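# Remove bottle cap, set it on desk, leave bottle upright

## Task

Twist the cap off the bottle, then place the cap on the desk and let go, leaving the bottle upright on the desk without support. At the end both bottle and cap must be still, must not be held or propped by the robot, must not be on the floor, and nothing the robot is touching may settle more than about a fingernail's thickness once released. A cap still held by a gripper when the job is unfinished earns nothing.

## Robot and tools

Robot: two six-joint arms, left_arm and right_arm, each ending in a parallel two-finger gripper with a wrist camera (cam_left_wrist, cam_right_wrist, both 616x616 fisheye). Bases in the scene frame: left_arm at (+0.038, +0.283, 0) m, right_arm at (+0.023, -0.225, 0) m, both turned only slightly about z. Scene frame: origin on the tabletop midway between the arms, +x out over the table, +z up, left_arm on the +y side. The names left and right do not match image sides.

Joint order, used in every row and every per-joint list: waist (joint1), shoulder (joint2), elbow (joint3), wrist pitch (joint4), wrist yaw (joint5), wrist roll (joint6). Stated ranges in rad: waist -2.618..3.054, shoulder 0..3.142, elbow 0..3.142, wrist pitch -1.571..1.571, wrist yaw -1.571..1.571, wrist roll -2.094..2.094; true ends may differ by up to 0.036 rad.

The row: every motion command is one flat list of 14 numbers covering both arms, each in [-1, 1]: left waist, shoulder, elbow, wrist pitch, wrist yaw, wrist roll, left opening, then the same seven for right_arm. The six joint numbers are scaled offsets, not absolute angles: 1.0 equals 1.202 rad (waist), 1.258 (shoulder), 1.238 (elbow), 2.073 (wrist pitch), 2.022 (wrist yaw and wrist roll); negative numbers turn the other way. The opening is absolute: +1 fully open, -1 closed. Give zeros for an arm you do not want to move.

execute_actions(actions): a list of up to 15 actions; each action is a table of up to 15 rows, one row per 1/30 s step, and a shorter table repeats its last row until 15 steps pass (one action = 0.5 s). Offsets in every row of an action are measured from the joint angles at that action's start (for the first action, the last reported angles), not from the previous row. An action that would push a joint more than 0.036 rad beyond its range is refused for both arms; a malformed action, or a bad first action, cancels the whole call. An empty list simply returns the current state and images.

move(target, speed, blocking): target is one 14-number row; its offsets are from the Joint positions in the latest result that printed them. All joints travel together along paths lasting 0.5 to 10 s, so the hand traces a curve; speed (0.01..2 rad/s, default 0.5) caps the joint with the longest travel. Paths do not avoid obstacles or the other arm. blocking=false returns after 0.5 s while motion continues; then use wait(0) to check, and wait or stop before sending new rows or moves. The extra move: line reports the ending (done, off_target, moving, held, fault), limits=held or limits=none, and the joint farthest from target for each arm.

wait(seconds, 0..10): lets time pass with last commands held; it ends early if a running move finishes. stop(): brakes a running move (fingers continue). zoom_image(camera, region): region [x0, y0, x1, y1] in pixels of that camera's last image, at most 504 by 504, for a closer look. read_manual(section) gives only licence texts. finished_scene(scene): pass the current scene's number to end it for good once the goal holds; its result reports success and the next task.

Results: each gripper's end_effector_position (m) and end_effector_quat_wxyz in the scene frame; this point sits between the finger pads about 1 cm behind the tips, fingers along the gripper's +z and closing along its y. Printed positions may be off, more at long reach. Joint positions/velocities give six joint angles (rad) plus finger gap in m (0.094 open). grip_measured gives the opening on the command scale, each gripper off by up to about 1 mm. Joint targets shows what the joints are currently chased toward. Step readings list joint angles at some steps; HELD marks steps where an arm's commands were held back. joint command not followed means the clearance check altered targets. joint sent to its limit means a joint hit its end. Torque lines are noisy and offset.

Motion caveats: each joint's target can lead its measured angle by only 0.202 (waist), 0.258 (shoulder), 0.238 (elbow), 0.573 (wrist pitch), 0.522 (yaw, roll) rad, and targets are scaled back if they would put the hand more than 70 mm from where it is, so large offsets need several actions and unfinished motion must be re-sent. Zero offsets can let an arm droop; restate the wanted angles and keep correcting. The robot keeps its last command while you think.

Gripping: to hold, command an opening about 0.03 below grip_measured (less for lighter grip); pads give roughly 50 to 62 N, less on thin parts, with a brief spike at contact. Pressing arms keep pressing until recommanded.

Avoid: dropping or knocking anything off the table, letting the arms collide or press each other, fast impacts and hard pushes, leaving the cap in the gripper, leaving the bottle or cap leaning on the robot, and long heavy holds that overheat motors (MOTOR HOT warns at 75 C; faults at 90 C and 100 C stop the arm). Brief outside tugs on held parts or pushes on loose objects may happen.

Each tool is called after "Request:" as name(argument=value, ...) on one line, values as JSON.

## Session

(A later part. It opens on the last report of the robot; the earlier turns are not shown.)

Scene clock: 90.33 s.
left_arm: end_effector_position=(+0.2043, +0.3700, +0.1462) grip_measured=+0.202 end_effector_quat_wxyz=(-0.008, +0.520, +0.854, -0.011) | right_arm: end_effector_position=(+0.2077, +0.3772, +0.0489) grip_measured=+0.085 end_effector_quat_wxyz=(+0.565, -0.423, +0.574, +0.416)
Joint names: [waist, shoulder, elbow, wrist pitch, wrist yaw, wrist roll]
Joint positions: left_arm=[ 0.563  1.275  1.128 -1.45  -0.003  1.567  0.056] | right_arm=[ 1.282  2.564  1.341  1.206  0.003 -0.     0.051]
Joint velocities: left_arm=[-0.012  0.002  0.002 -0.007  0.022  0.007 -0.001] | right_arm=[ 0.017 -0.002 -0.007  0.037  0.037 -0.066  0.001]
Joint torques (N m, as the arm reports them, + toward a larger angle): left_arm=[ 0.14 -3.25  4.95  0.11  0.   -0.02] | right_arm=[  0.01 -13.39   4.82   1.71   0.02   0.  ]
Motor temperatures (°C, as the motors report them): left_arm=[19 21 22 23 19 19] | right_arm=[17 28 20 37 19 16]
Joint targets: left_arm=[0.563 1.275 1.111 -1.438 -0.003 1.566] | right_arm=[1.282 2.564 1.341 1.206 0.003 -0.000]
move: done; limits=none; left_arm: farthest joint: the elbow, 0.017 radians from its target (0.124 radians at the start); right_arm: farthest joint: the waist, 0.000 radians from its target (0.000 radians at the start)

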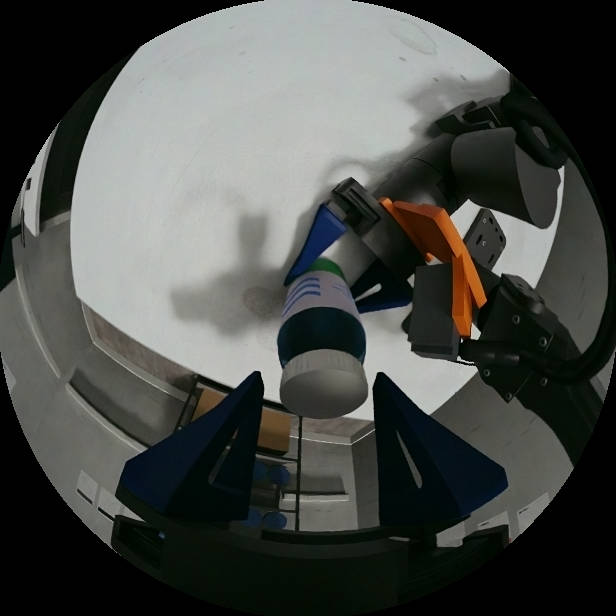

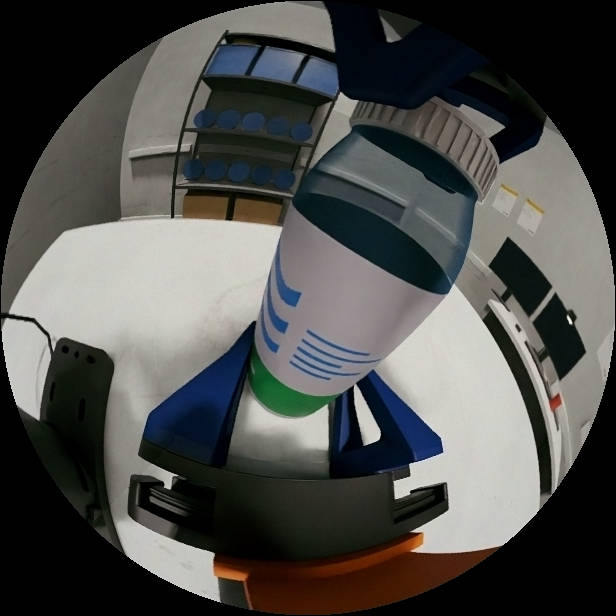

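Request:
move(target=[0,0,-0.023,0,0,0,0.2,0,0,0,0,0,0,0.02], speed=0.05)

Request:
move(target=[0,0,0,0,0,0,-0.25,0,0,0,0,0,0,0.02])

Request:
move(target=[0,0,0,0,0,-0.4,-0.25,0,0,0,0,0,0,0.02], speed=0.5)

Scene clock: 95.27 s.
left_arm: end_effector_position=(+0.2044, +0.3701, +0.1462) grip_measured=+0.202 end_effector_quat_wxyz=(-0.008, +0.520, +0.854, -0.010) | right_arm: end_effector_position=(+0.2077, +0.3772, +0.0489) grip_measured=+0.085 end_effector_quat_wxyz=(+0.565, -0.423, +0.574, +0.416)
Joint names: [waist, shoulder, elbow, wrist pitch, wrist yaw, wrist roll]
Joint positions: left_arm=[ 0.563  1.275  1.128 -1.45  -0.003  1.567  0.056] | right_arm=[ 1.282  2.564  1.341  1.206  0.003 -0.     0.051]
Joint velocities: left_arm=[-0.007  0.017  0.002 -0.051 -0.081 -0.007 -0.001] | right_arm=[ 0.002  0.007  0.007  0.007 -0.037  0.051 -0.   ]
Joint torques (N m, as the arm reports them, + toward a larger angle): left_arm=[ 0.13 -3.25  4.05 -0.02  0.01  0.01] | right_arm=[  0.02 -13.39   4.83   1.7    0.02   0.  ]
Motor temperatures (°C, as the motors report them): left_arm=[19 21 22 23 19 19] | right_arm=[17 29 20 37 19 16]
Joint targets: left_arm=[0.563 1.275 1.099 -1.450 -0.003 1.567] | right_arm=[1.282 2.564 1.341 1.206 0.003 -0.000]
move: off_target (left_arm); limits=none; left_arm: farthest joint: the elbow, 0.028 radians from its target (0.028 radians at the start); right_arm: farthest joint: the waist, 0.000 radians from its target (0.000 radians at the start)

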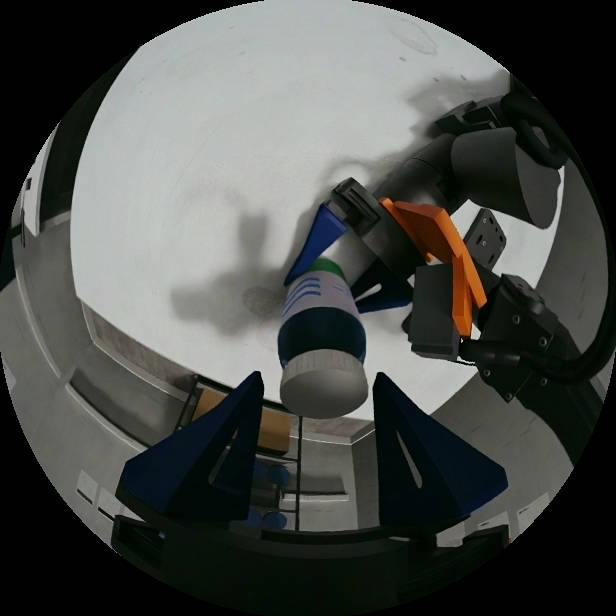

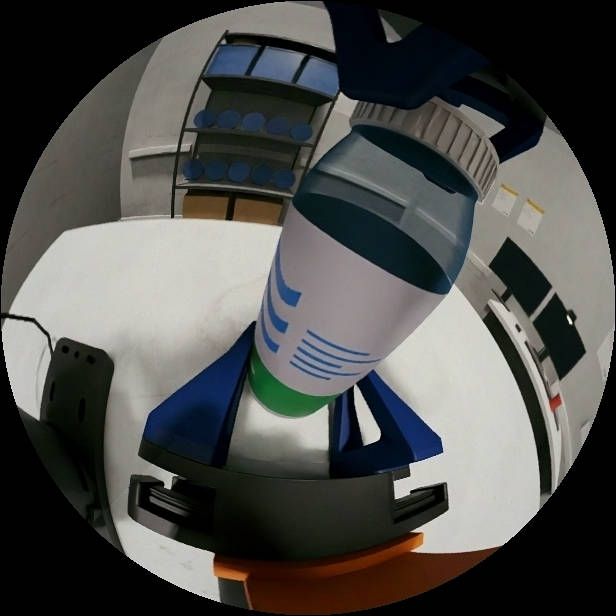

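Scene clock: 95.77 s.
left_arm: end_effector_position=(+0.2036, +0.3699, +0.1463) grip_measured=-0.157 end_effector_quat_wxyz=(-0.009, +0.520, +0.854, -0.011) | right_arm: end_effector_position=(+0.2083, +0.3770, +0.0490) grip_measured=+0.085 end_effector_quat_wxyz=(+0.565, -0.422, +0.575, +0.416)
Joint names: [waist, shoulder, elbow, wrist pitch, wrist yaw, wrist roll]
Joint positions: left_arm=[ 0.563  1.275  1.128 -1.453 -0.004  1.566  0.04 ] | right_arm=[1.282 2.564 1.341 1.206 0.006 0.001 0.051]
Joint velocities: left_arm=[-0.002 -0.002 -0.002 -0.051 -0.037  0.051 -0.   ] | right_arm=[ 0.002 -0.007  0.007  0.022 -0.051  0.007  0.001]
Joint torques (N m, as the arm reports them, + toward a larger angle): left_arm=[ 0.1  -3.26  6.23  0.01  0.01 -0.01] | right_arm=[  0.11 -13.38   4.83   1.7   -0.01   0.  ]
Motor temperatures (°C, as the motors report them): left_arm=[19 21 22 23 19 19] | right_arm=[17 29 20 37 19 16]
Joint targets: left_arm=[0.563 1.275 1.128 -1.450 -0.003 1.566] | right_arm=[1.282 2.564 1.341 1.206 0.003 -0.001]
move: done; limits=none; left_arm: farthest joint: the wrist pitch, 0.003 radians from its target (0.000 radians at the start); right_arm: farthest joint: the wrist yaw, 0.003 radians from its target (0.000 radians at the start)

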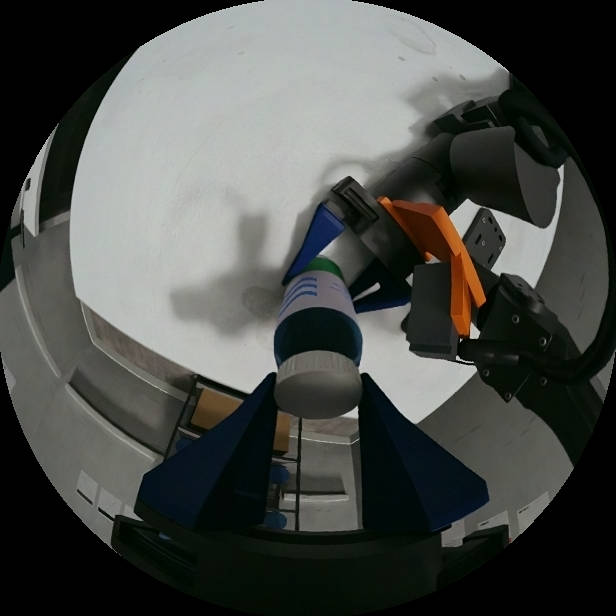

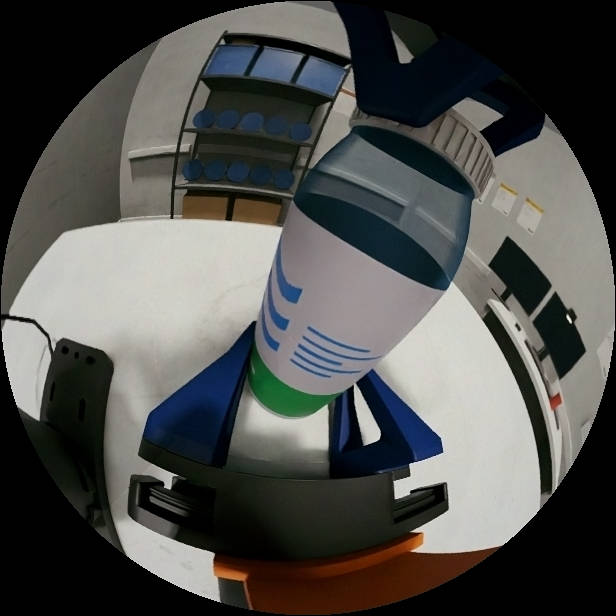

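Scene clock: 98.17 s.
left_arm: end_effector_position=(+0.2031, +0.3698, +0.1463) grip_measured=-0.158 end_effector_quat_wxyz=(-0.014, +0.147, +0.989, -0.007) | right_arm: end_effector_position=(+0.2075, +0.3772, +0.0490) grip_measured=+0.085 end_effector_quat_wxyz=(+0.563, -0.422, +0.575, +0.418)
Joint names: [waist, shoulder, elbow, wrist pitch, wrist yaw, wrist roll]
Joint positions: left_arm=[ 0.563  1.275  1.128 -1.455 -0.005  0.767  0.04 ] | right_arm=[1.282 2.564 1.341 1.206 0.001 0.005 0.051]
Joint velocities: left_arm=[ 0.027 -0.017  0.002 -0.037 -0.051  0.066 -0.   ] | right_arm=[-0.007  0.002 -0.002  0.022 -0.007  0.051 -0.   ]
Joint torques (N m, as the arm reports them, + toward a larger angle): left_arm=[ 0.04 -3.23  6.19 -0.02  0.02 -0.07] | right_arm=[  0.   -13.42   4.84   1.7    0.05  -0.04]
Motor temperatures (°C, as the motors report them): left_arm=[19 21 22 23 19 19] | right_arm=[17 29 20 37 19 16]
Joint targets: left_arm=[0.563 1.275 1.128 -1.453 -0.004 0.757] | right_arm=[1.282 2.564 1.341 1.206 0.006 0.001]
move: done; limits=none; left_arm: farthest joint: the wrist roll, 0.010 radians from its target (0.809 radians at the start); right_arm: farthest joint: the wrist yaw, 0.005 radians from its target (0.000 radians at the start)

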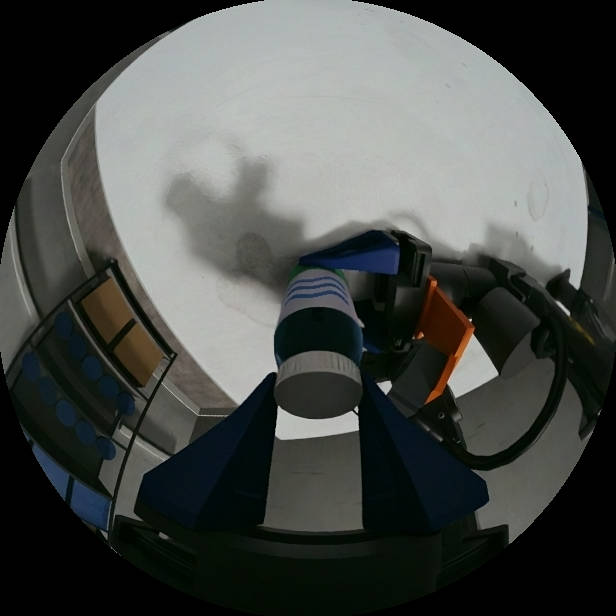

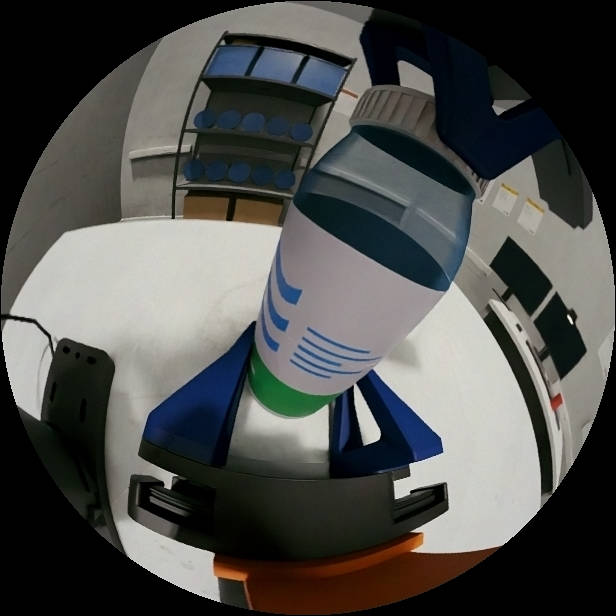

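Request:
move(target=[0,0,0.025,0,0,-1,-0.2,0,0,0,0,0,0,0.02], speed=1)

Request:
move(target=[0,0,0.025,0,0,-0.28,-0.2,0,0,0,0,0,0,0.02], speed=1)

Request:
move(target=[0,0,0,0,0,0,0,0,0,0,0,0,0,0.02])

Request:
move(target=[0,0,0,0,0,1,0,0,0,0,0,0,0,0.02], speed=1.5)

Request:
move(target=[0,0,0,0,0,0.68,0,0,0,0,0,0,0,0.02], speed=0.7)

Scene clock: 110.33 s.
left_arm: end_effector_position=(+0.2048, +0.3694, +0.1478) grip_measured=-0.158 end_effector_quat_wxyz=(+0.012, +0.753, -0.658, -0.004) | right_arm: end_effector_position=(+0.2076, +0.3772, +0.0490) grip_measured=+0.085 end_effector_quat_wxyz=(+0.561, -0.418, +0.577, +0.421)
Joint names: [waist, shoulder, elbow, wrist pitch, wrist yaw, wrist roll]
Joint positions: left_arm=[ 0.563  1.275  1.134 -1.455  0.001 -1.233  0.04 ] | right_arm=[1.282 2.564 1.341 1.206 0.002 0.016 0.051]
Joint velocities: left_arm=[ 0.012 -0.007 -0.012  0.007 -0.051 -0.037  0.   ] | right_arm=[ 0.007 -0.012 -0.007  0.022  0.037  0.007 -0.   ]
Joint torques (N m, as the arm reports them, + toward a larger angle): left_arm=[ 0.09 -3.24  8.03  0.01 -0.02 -0.19] | right_arm=[  0.02 -13.39   4.88   1.71   0.01  -0.1 ]
Motor temperatures (°C, as the motors report them): left_arm=[19 21 22 22 19 19] | right_arm=[17 30 20 38 19 16]
Joint targets: left_arm=[0.563 1.275 1.159 -1.455 -0.005 -1.255] | right_arm=[1.282 2.564 1.341 1.206 0.002 0.005]
move: off_target (left_arm); limits=none; left_arm: farthest joint: the elbow, 0.025 radians from its target (0.031 radians at the start); right_arm: farthest joint: the wrist roll, 0.011 radians from its target (0.000 radians at the start)

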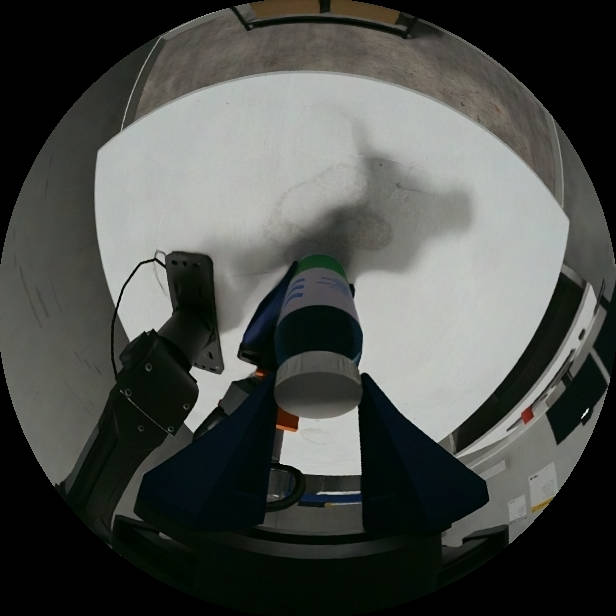

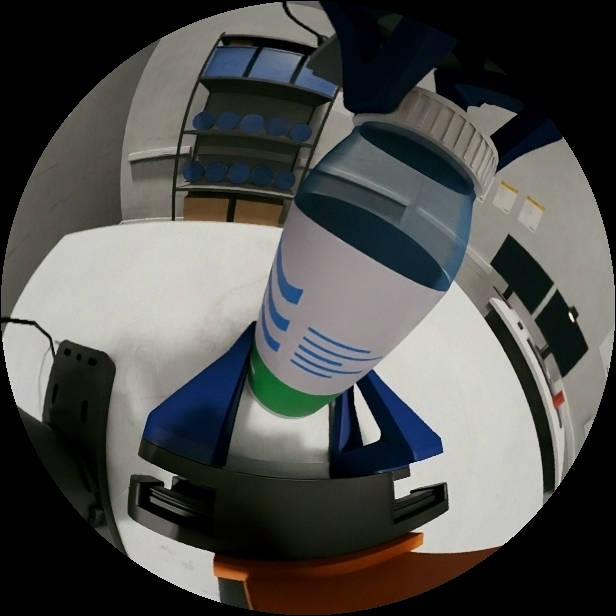

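Scene clock: 111.83 s.
left_arm: end_effector_position=(+0.2051, +0.3702, +0.1481) grip_measured=-0.158 end_effector_quat_wxyz=(+0.009, +0.902, -0.431, -0.007) | right_arm: end_effector_position=(+0.2078, +0.3771, +0.0490) grip_measured=+0.085 end_effector_quat_wxyz=(+0.561, -0.418, +0.578, +0.421)
Joint names: [waist, shoulder, elbow, wrist pitch, wrist yaw, wrist roll]
Joint positions: left_arm=[ 0.563  1.275  1.136 -1.454 -0.002 -1.778  0.04 ] | right_arm=[1.282 2.564 1.341 1.206 0.003 0.018 0.051]
Joint velocities: left_arm=[ 0.007  0.012 -0.007 -0.037 -0.022  0.022 -0.001] | right_arm=[ 0.012 -0.017 -0.002 -0.022  0.022 -0.007 -0.   ]
Joint torques (N m, as the arm reports them, + toward a larger angle): left_arm=[ 0.14 -3.27  8.41  0.    0.03 -0.19] | right_arm=[ -0.02 -13.38   4.86   1.7    0.    -0.03]
Motor temperatures (°C, as the motors report them): left_arm=[19 21 22 22 19 19] | right_arm=[17 30 20 38 19 16]
Joint targets: left_arm=[0.563 1.275 1.165 -1.455 0.002 -1.799] | right_arm=[1.282 2.564 1.341 1.206 0.002 0.016]
move: off_target (left_arm); limits=none; left_arm: farthest joint: the elbow, 0.029 radians from its target (0.031 radians at the start); right_arm: farthest joint: the wrist roll, 0.002 radians from its target (0.000 radians at the start)

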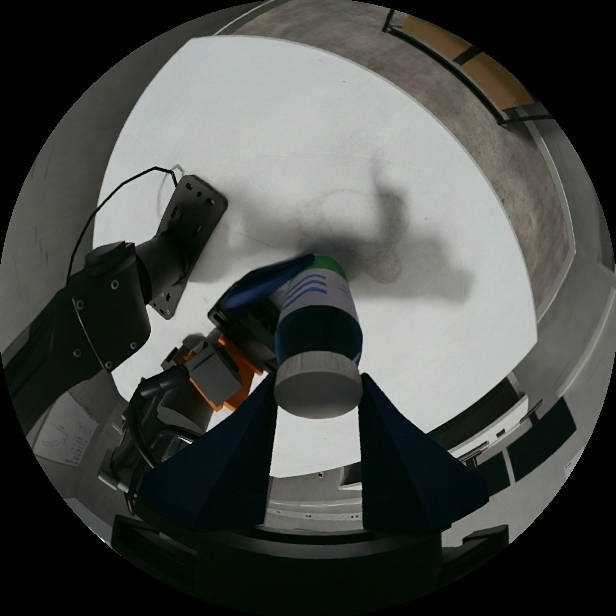

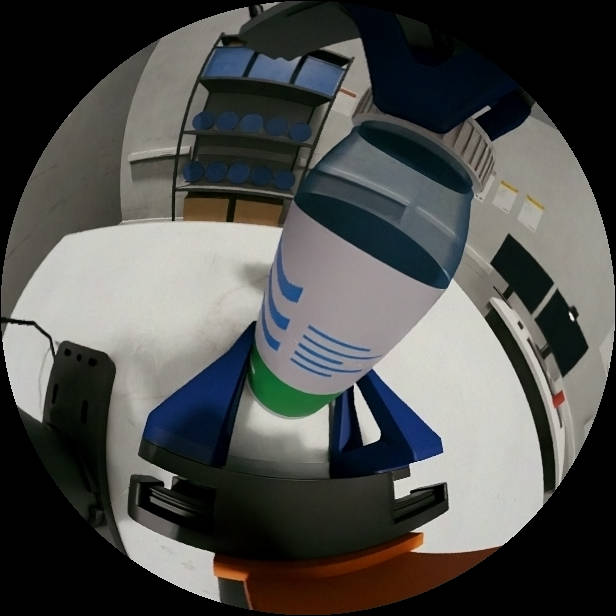

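Scene clock: 112.33 s.
left_arm: end_effector_position=(+0.2052, +0.3701, +0.1481) grip_measured=-0.002 end_effector_quat_wxyz=(+0.009, +0.902, -0.431, -0.007) | right_arm: end_effector_position=(+0.2078, +0.3771, +0.0492) grip_measured=+0.085 end_effector_quat_wxyz=(+0.561, -0.417, +0.578, +0.421)
Joint names: [waist, shoulder, elbow, wrist pitch, wrist yaw, wrist roll]
Joint positions: left_arm=[ 0.563  1.275  1.136 -1.454 -0.001 -1.778  0.047] | right_arm=[1.282 2.564 1.341 1.207 0.003 0.018 0.051]
Joint velocities: left_arm=[ 0.002 -0.007 -0.007 -0.022  0.037  0.007 -0.001] | right_arm=[ 0.007 -0.012 -0.017  0.022 -0.007  0.007 -0.   ]
Joint torques (N m, as the arm reports them, + toward a larger angle): left_arm=[ 0.17 -3.24  6.14  0.01  0.    0.  ] | right_arm=[  0.01 -13.39   4.86   1.69   0.02   0.  ]
Motor temperatures (°C, as the motors report them): left_arm=[19 21 22 22 19 19] | right_arm=[17 30 20 38 19 16]
Joint targets: left_arm=[0.563 1.275 1.136 -1.454 -0.001 -1.778] | right_arm=[1.282 2.564 1.341 1.206 0.003 0.018]
move: done; limits=none; left_arm: farthest joint: the wrist yaw, 0.001 radians from its target (0.000 radians at the start); right_arm: farthest joint: the wrist pitch, 0.001 radians from its target (0.000 radians at the start)

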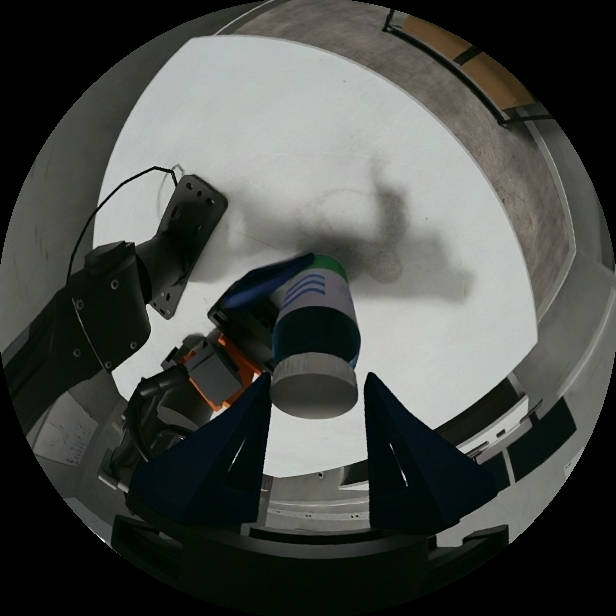

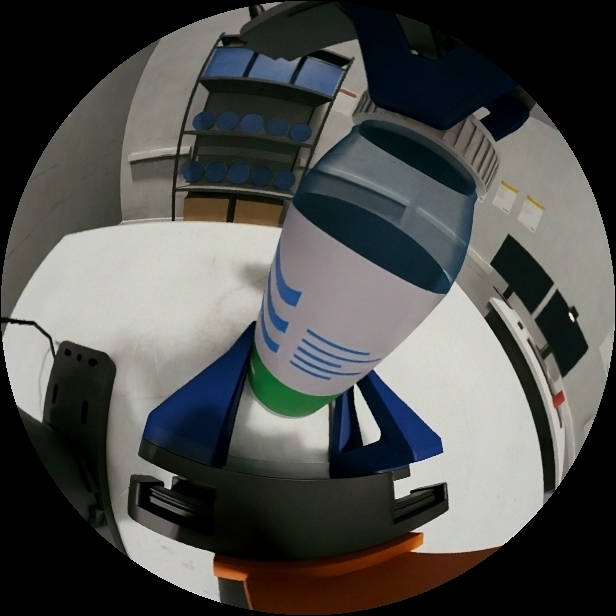

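Scene clock: 114.77 s.
left_arm: end_effector_position=(+0.2052, +0.3701, +0.1481) grip_measured=-0.002 end_effector_quat_wxyz=(-0.011, -0.118, +0.993, -0.003) | right_arm: end_effector_position=(+0.2078, +0.3771, +0.0492) grip_measured=+0.085 end_effector_quat_wxyz=(+0.561, -0.417, +0.578, +0.421)
Joint names: [waist, shoulder, elbow, wrist pitch, wrist yaw, wrist roll]
Joint positions: left_arm=[ 0.563  1.275  1.136 -1.454 -0.001  0.237  0.047] | right_arm=[1.282 2.564 1.341 1.207 0.003 0.018 0.051]
Joint velocities: left_arm=[ 0.007 -0.007  0.007  0.037 -0.022 -0.007 -0.001] | right_arm=[-0.017 -0.002  0.007 -0.139  0.007  0.066 -0.   ]
Joint torques (N m, as the arm reports them, + toward a larger angle): left_arm=[ 0.1  -3.26  6.17  0.   -0.01  0.05] | right_arm=[  0.   -13.41   4.89   1.71   0.02  -0.01]
Motor temperatures (°C, as the motors report them): left_arm=[19 21 22 22 19 19] | right_arm=[17 30 20 38 19 16]
Joint targets: left_arm=[0.563 1.275 1.136 -1.454 -0.001 0.244] | right_arm=[1.282 2.564 1.341 1.207 0.003 0.018]
move: done; limits=none; left_arm: farthest joint: the wrist roll, 0.007 radians from its target (2.022 radians at the start); right_arm: farthest joint: the waist, 0.000 radians from its target (0.000 radians at the start)

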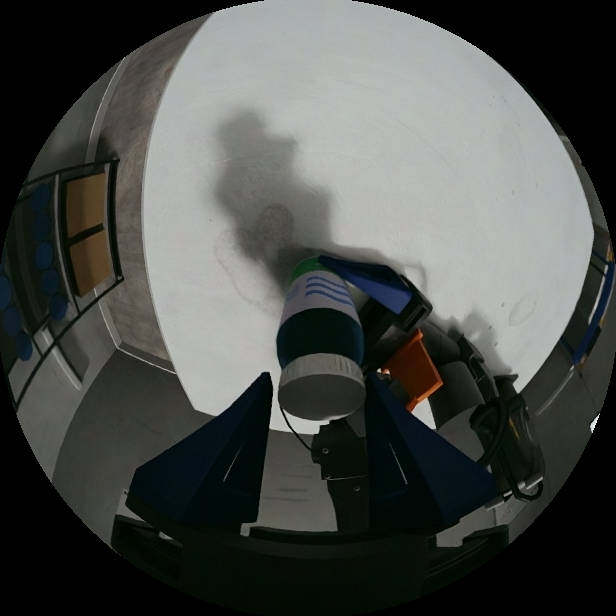

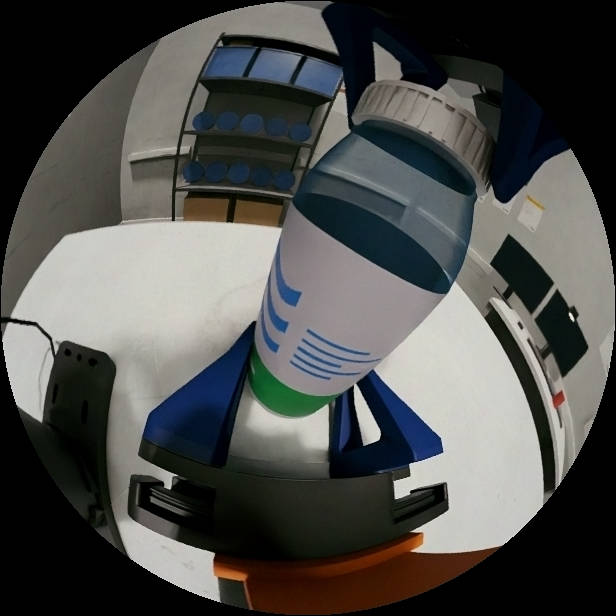

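Scene clock: 117.60 s.
left_arm: end_effector_position=(+0.2052, +0.3701, +0.1481) grip_measured=-0.002 end_effector_quat_wxyz=(-0.006, +0.536, +0.844, -0.009) | right_arm: end_effector_position=(+0.2078, +0.3771, +0.0492) grip_measured=+0.085 end_effector_quat_wxyz=(+0.561, -0.417, +0.578, +0.421)
Joint names: [waist, shoulder, elbow, wrist pitch, wrist yaw, wrist roll]
Joint positions: left_arm=[ 0.563  1.275  1.136 -1.454 -0.001  1.604  0.047] | right_arm=[1.282 2.564 1.341 1.207 0.003 0.018 0.051]
Joint velocities: left_arm=[ 0.007 -0.007 -0.007 -0.081  0.022 -0.007  0.001] | right_arm=[-0.007 -0.002  0.007 -0.007  0.007 -0.022 -0.   ]
Joint torques (N m, as the arm reports them, + toward a larger angle): left_arm=[ 0.08 -3.24  6.13  0.    0.02  0.07] | right_arm=[  0.   -13.4    4.85   1.7    0.02  -0.01]
Motor temperatures (°C, as the motors report them): left_arm=[19 21 22 22 19 19] | right_arm=[17 30 20 38 19 16]
Joint targets: left_arm=[0.563 1.275 1.136 -1.454 -0.001 1.612] | right_arm=[1.282 2.564 1.341 1.207 0.003 0.018]
move: done; limits=none; left_arm: farthest joint: the wrist roll, 0.008 radians from its target (1.375 radians at the start); right_arm: farthest joint: the waist, 0.000 radians from its target (0.000 radians at the start)

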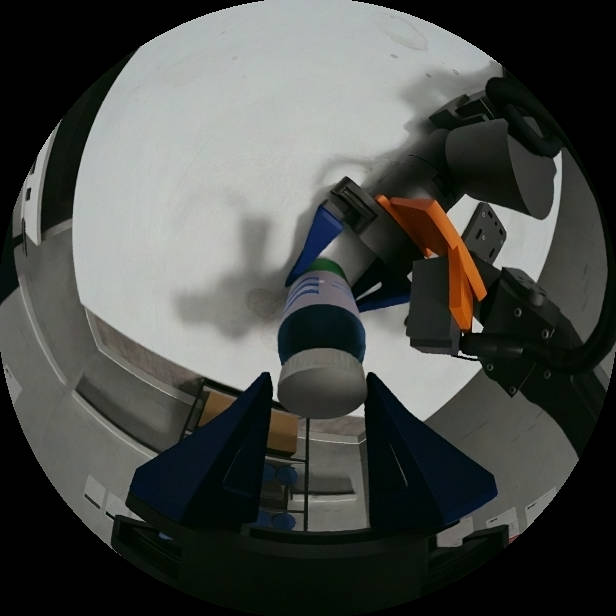

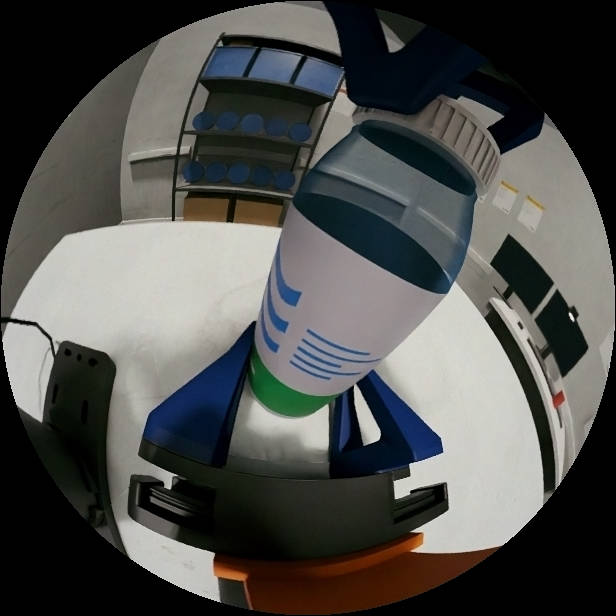

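Request:
move(target=[0,0,0,-0.011,0,0,-0.2,0,0,0,0,0,0,0.02])

Request:
move(target=[0,0,0.027,-0.006,0,-1,-0.2,0,0,0,0,0,0,0.02], speed=1.2)

Request:
move(target=[0,0,0.027,-0.006,0,-0.78,-0.2,0,0,0,0,0,0,0.02], speed=1.2)

Scene clock: 124.43 s.
left_arm: end_effector_position=(+0.2041, +0.3698, +0.1482) grip_measured=-0.160 end_effector_quat_wxyz=(-0.008, +0.536, +0.844, -0.011) | right_arm: end_effector_position=(+0.2080, +0.3771, +0.0492) grip_measured=+0.085 end_effector_quat_wxyz=(+0.561, -0.417, +0.578, +0.421)
Joint names: [waist, shoulder, elbow, wrist pitch, wrist yaw, wrist roll]
Joint positions: left_arm=[ 0.563  1.275  1.136 -1.458 -0.002  1.604  0.039] | right_arm=[1.282 2.564 1.341 1.207 0.004 0.018 0.051]
Joint velocities: left_arm=[-0.012 -0.002  0.007 -0.007  0.066 -0.022 -0.001] | right_arm=[ 0.012  0.002 -0.002 -0.007 -0.066 -0.066 -0.   ]
Joint torques (N m, as the arm reports them, + toward a larger angle): left_arm=[ 0.06 -3.29  6.24 -0.15  0.01 -0.01] | right_arm=[  0.01 -13.38   4.89   1.7    0.01  -0.01]
Motor temperatures (°C, as the motors report them): left_arm=[19 21 22 22 19 19] | right_arm=[17 30 20 39 19 16]
Joint targets: left_arm=[0.563 1.275 1.136 -1.476 -0.001 1.604] | right_arm=[1.282 2.564 1.341 1.207 0.003 0.018]
move: done; limits=none; left_arm: farthest joint: the wrist pitch, 0.019 radians from its target (0.023 radians at the start); right_arm: farthest joint: the wrist yaw, 0.001 radians from its target (0.000 radians at the start)

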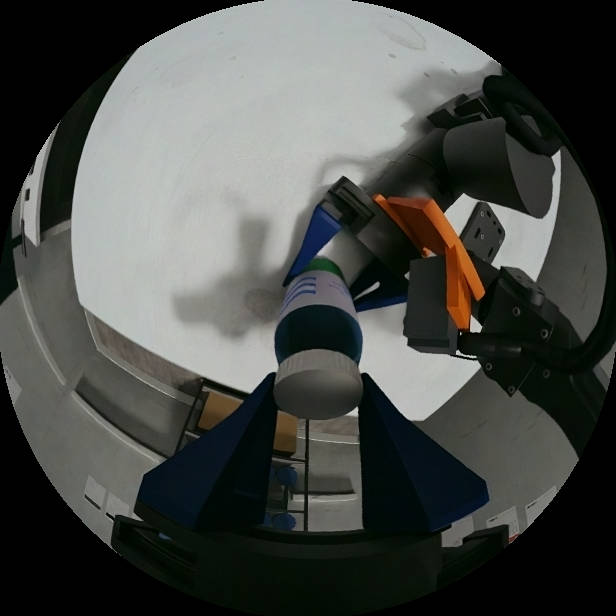

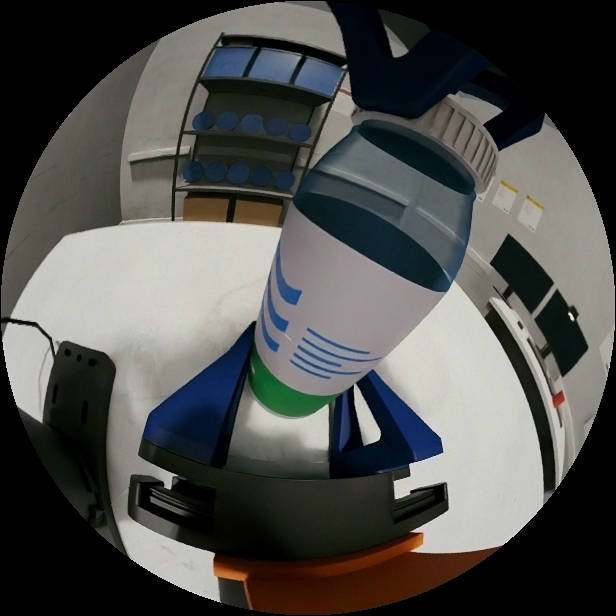

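Scene clock: 127.10 s.
left_arm: end_effector_position=(+0.2037, +0.3693, +0.1489) grip_measured=-0.160 end_effector_quat_wxyz=(-0.015, -0.425, +0.905, -0.000) | right_arm: end_effector_position=(+0.2080, +0.3771, +0.0492) grip_measured=+0.085 end_effector_quat_wxyz=(+0.562, -0.418, +0.577, +0.420)
Joint names: [waist, shoulder, elbow, wrist pitch, wrist yaw, wrist roll]
Joint positions: left_arm=[ 0.563  1.275  1.139 -1.463 -0.    -0.405  0.039] | right_arm=[1.282 2.564 1.341 1.207 0.004 0.014 0.051]
Joint velocities: left_arm=[-0.012 -0.017 -0.017 -0.007  0.007 -0.007 -0.001] | right_arm=[-0.007 -0.012 -0.012 -0.007 -0.022 -0.022  0.001]
Joint torques (N m, as the arm reports them, + toward a larger angle): left_arm=[ 0.08 -3.26  8.4  -0.07 -0.01 -0.1 ] | right_arm=[  0.01 -13.39   4.86   1.7    0.03   0.04]
Motor temperatures (°C, as the motors report them): left_arm=[19 21 22 21 19 19] | right_arm=[17 30 20 39 19 16]
Joint targets: left_arm=[0.563 1.275 1.169 -1.471 -0.002 -0.418] | right_arm=[1.282 2.564 1.341 1.207 0.004 0.018]
move: off_target (left_arm); limits=none; left_arm: farthest joint: the elbow, 0.031 radians from its target (0.034 radians at the start); right_arm: farthest joint: the wrist roll, 0.004 radians from its target (0.000 radians at the start)

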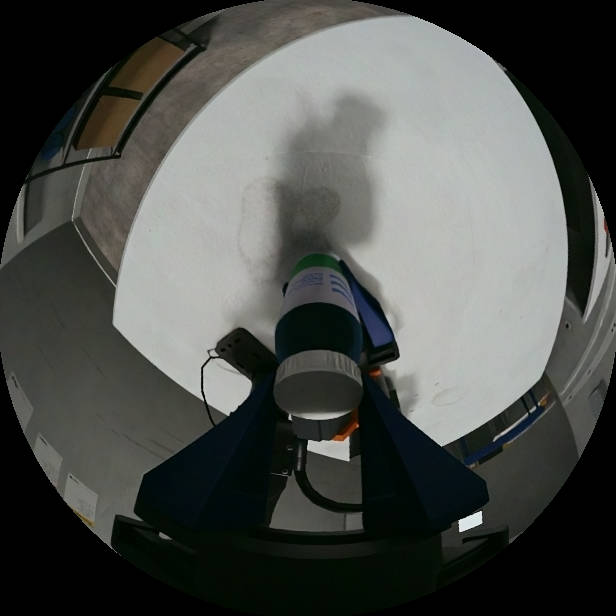

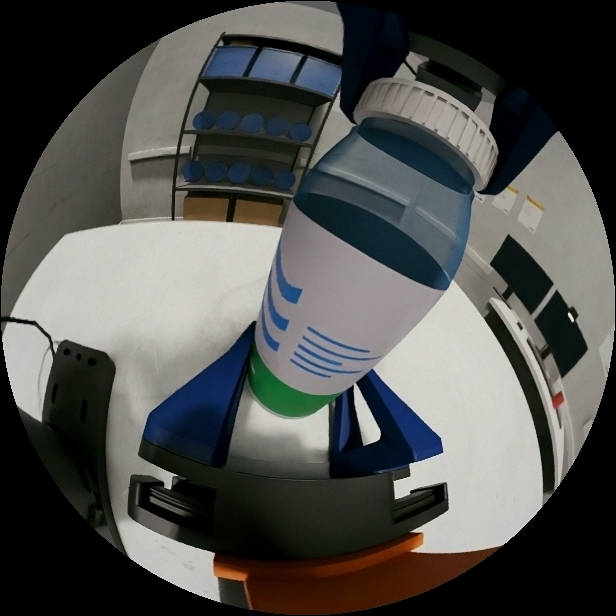

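Scene clock: 129.40 s.
left_arm: end_effector_position=(+0.2048, +0.3699, +0.1500) grip_measured=-0.160 end_effector_quat_wxyz=(+0.008, +0.938, -0.346, -0.008) | right_arm: end_effector_position=(+0.2078, +0.3771, +0.0492) grip_measured=+0.085 end_effector_quat_wxyz=(+0.562, -0.418, +0.577, +0.420)
Joint names: [waist, shoulder, elbow, wrist pitch, wrist yaw, wrist roll]
Joint positions: left_arm=[ 0.563  1.275  1.143 -1.462 -0.    -1.963  0.039] | right_arm=[1.282 2.564 1.341 1.207 0.003 0.014 0.051]
Joint velocities: left_arm=[ 0.002 -0.002 -0.022 -0.007 -0.051  0.037 -0.   ] | right_arm=[-0.002 -0.012 -0.002 -0.007  0.066  0.022 -0.001]
Joint torques (N m, as the arm reports them, + toward a larger angle): left_arm=[ 0.02 -3.26  8.37 -0.13  0.02 -0.14] | right_arm=[ -0.01 -13.38   4.89   1.71   0.02  -0.01]
Motor temperatures (°C, as the motors report them): left_arm=[19 21 22 21 19 19] | right_arm=[17 30 20 39 19 16]
Joint targets: left_arm=[0.563 1.275 1.172 -1.476 -0.000 -1.981] | right_arm=[1.282 2.564 1.341 1.207 0.004 0.014]
move: off_target (left_arm); limits=none; left_arm: farthest joint: the elbow, 0.030 radians from its target (0.034 radians at the start); right_arm: farthest joint: the wrist yaw, 0.001 radians from its target (0.000 radians at the start)

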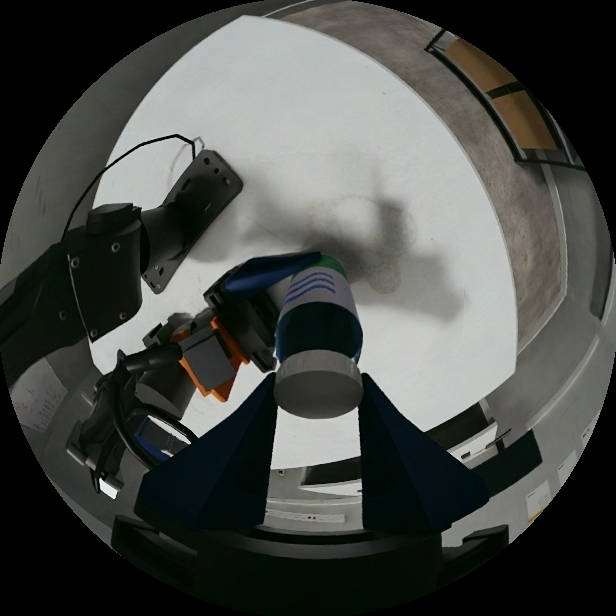

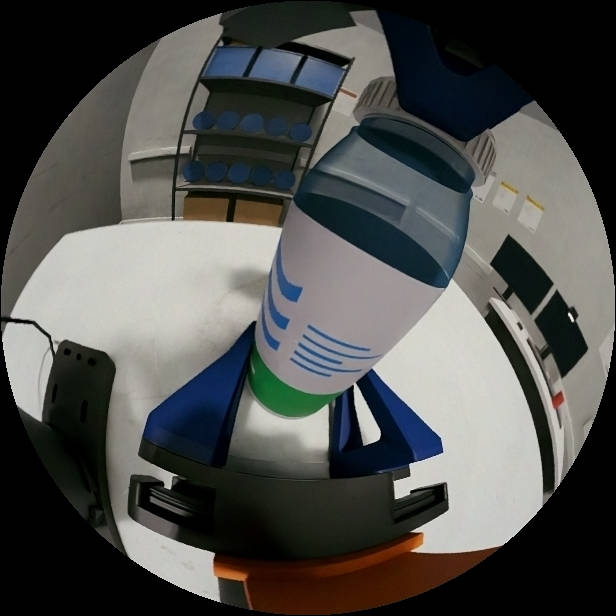

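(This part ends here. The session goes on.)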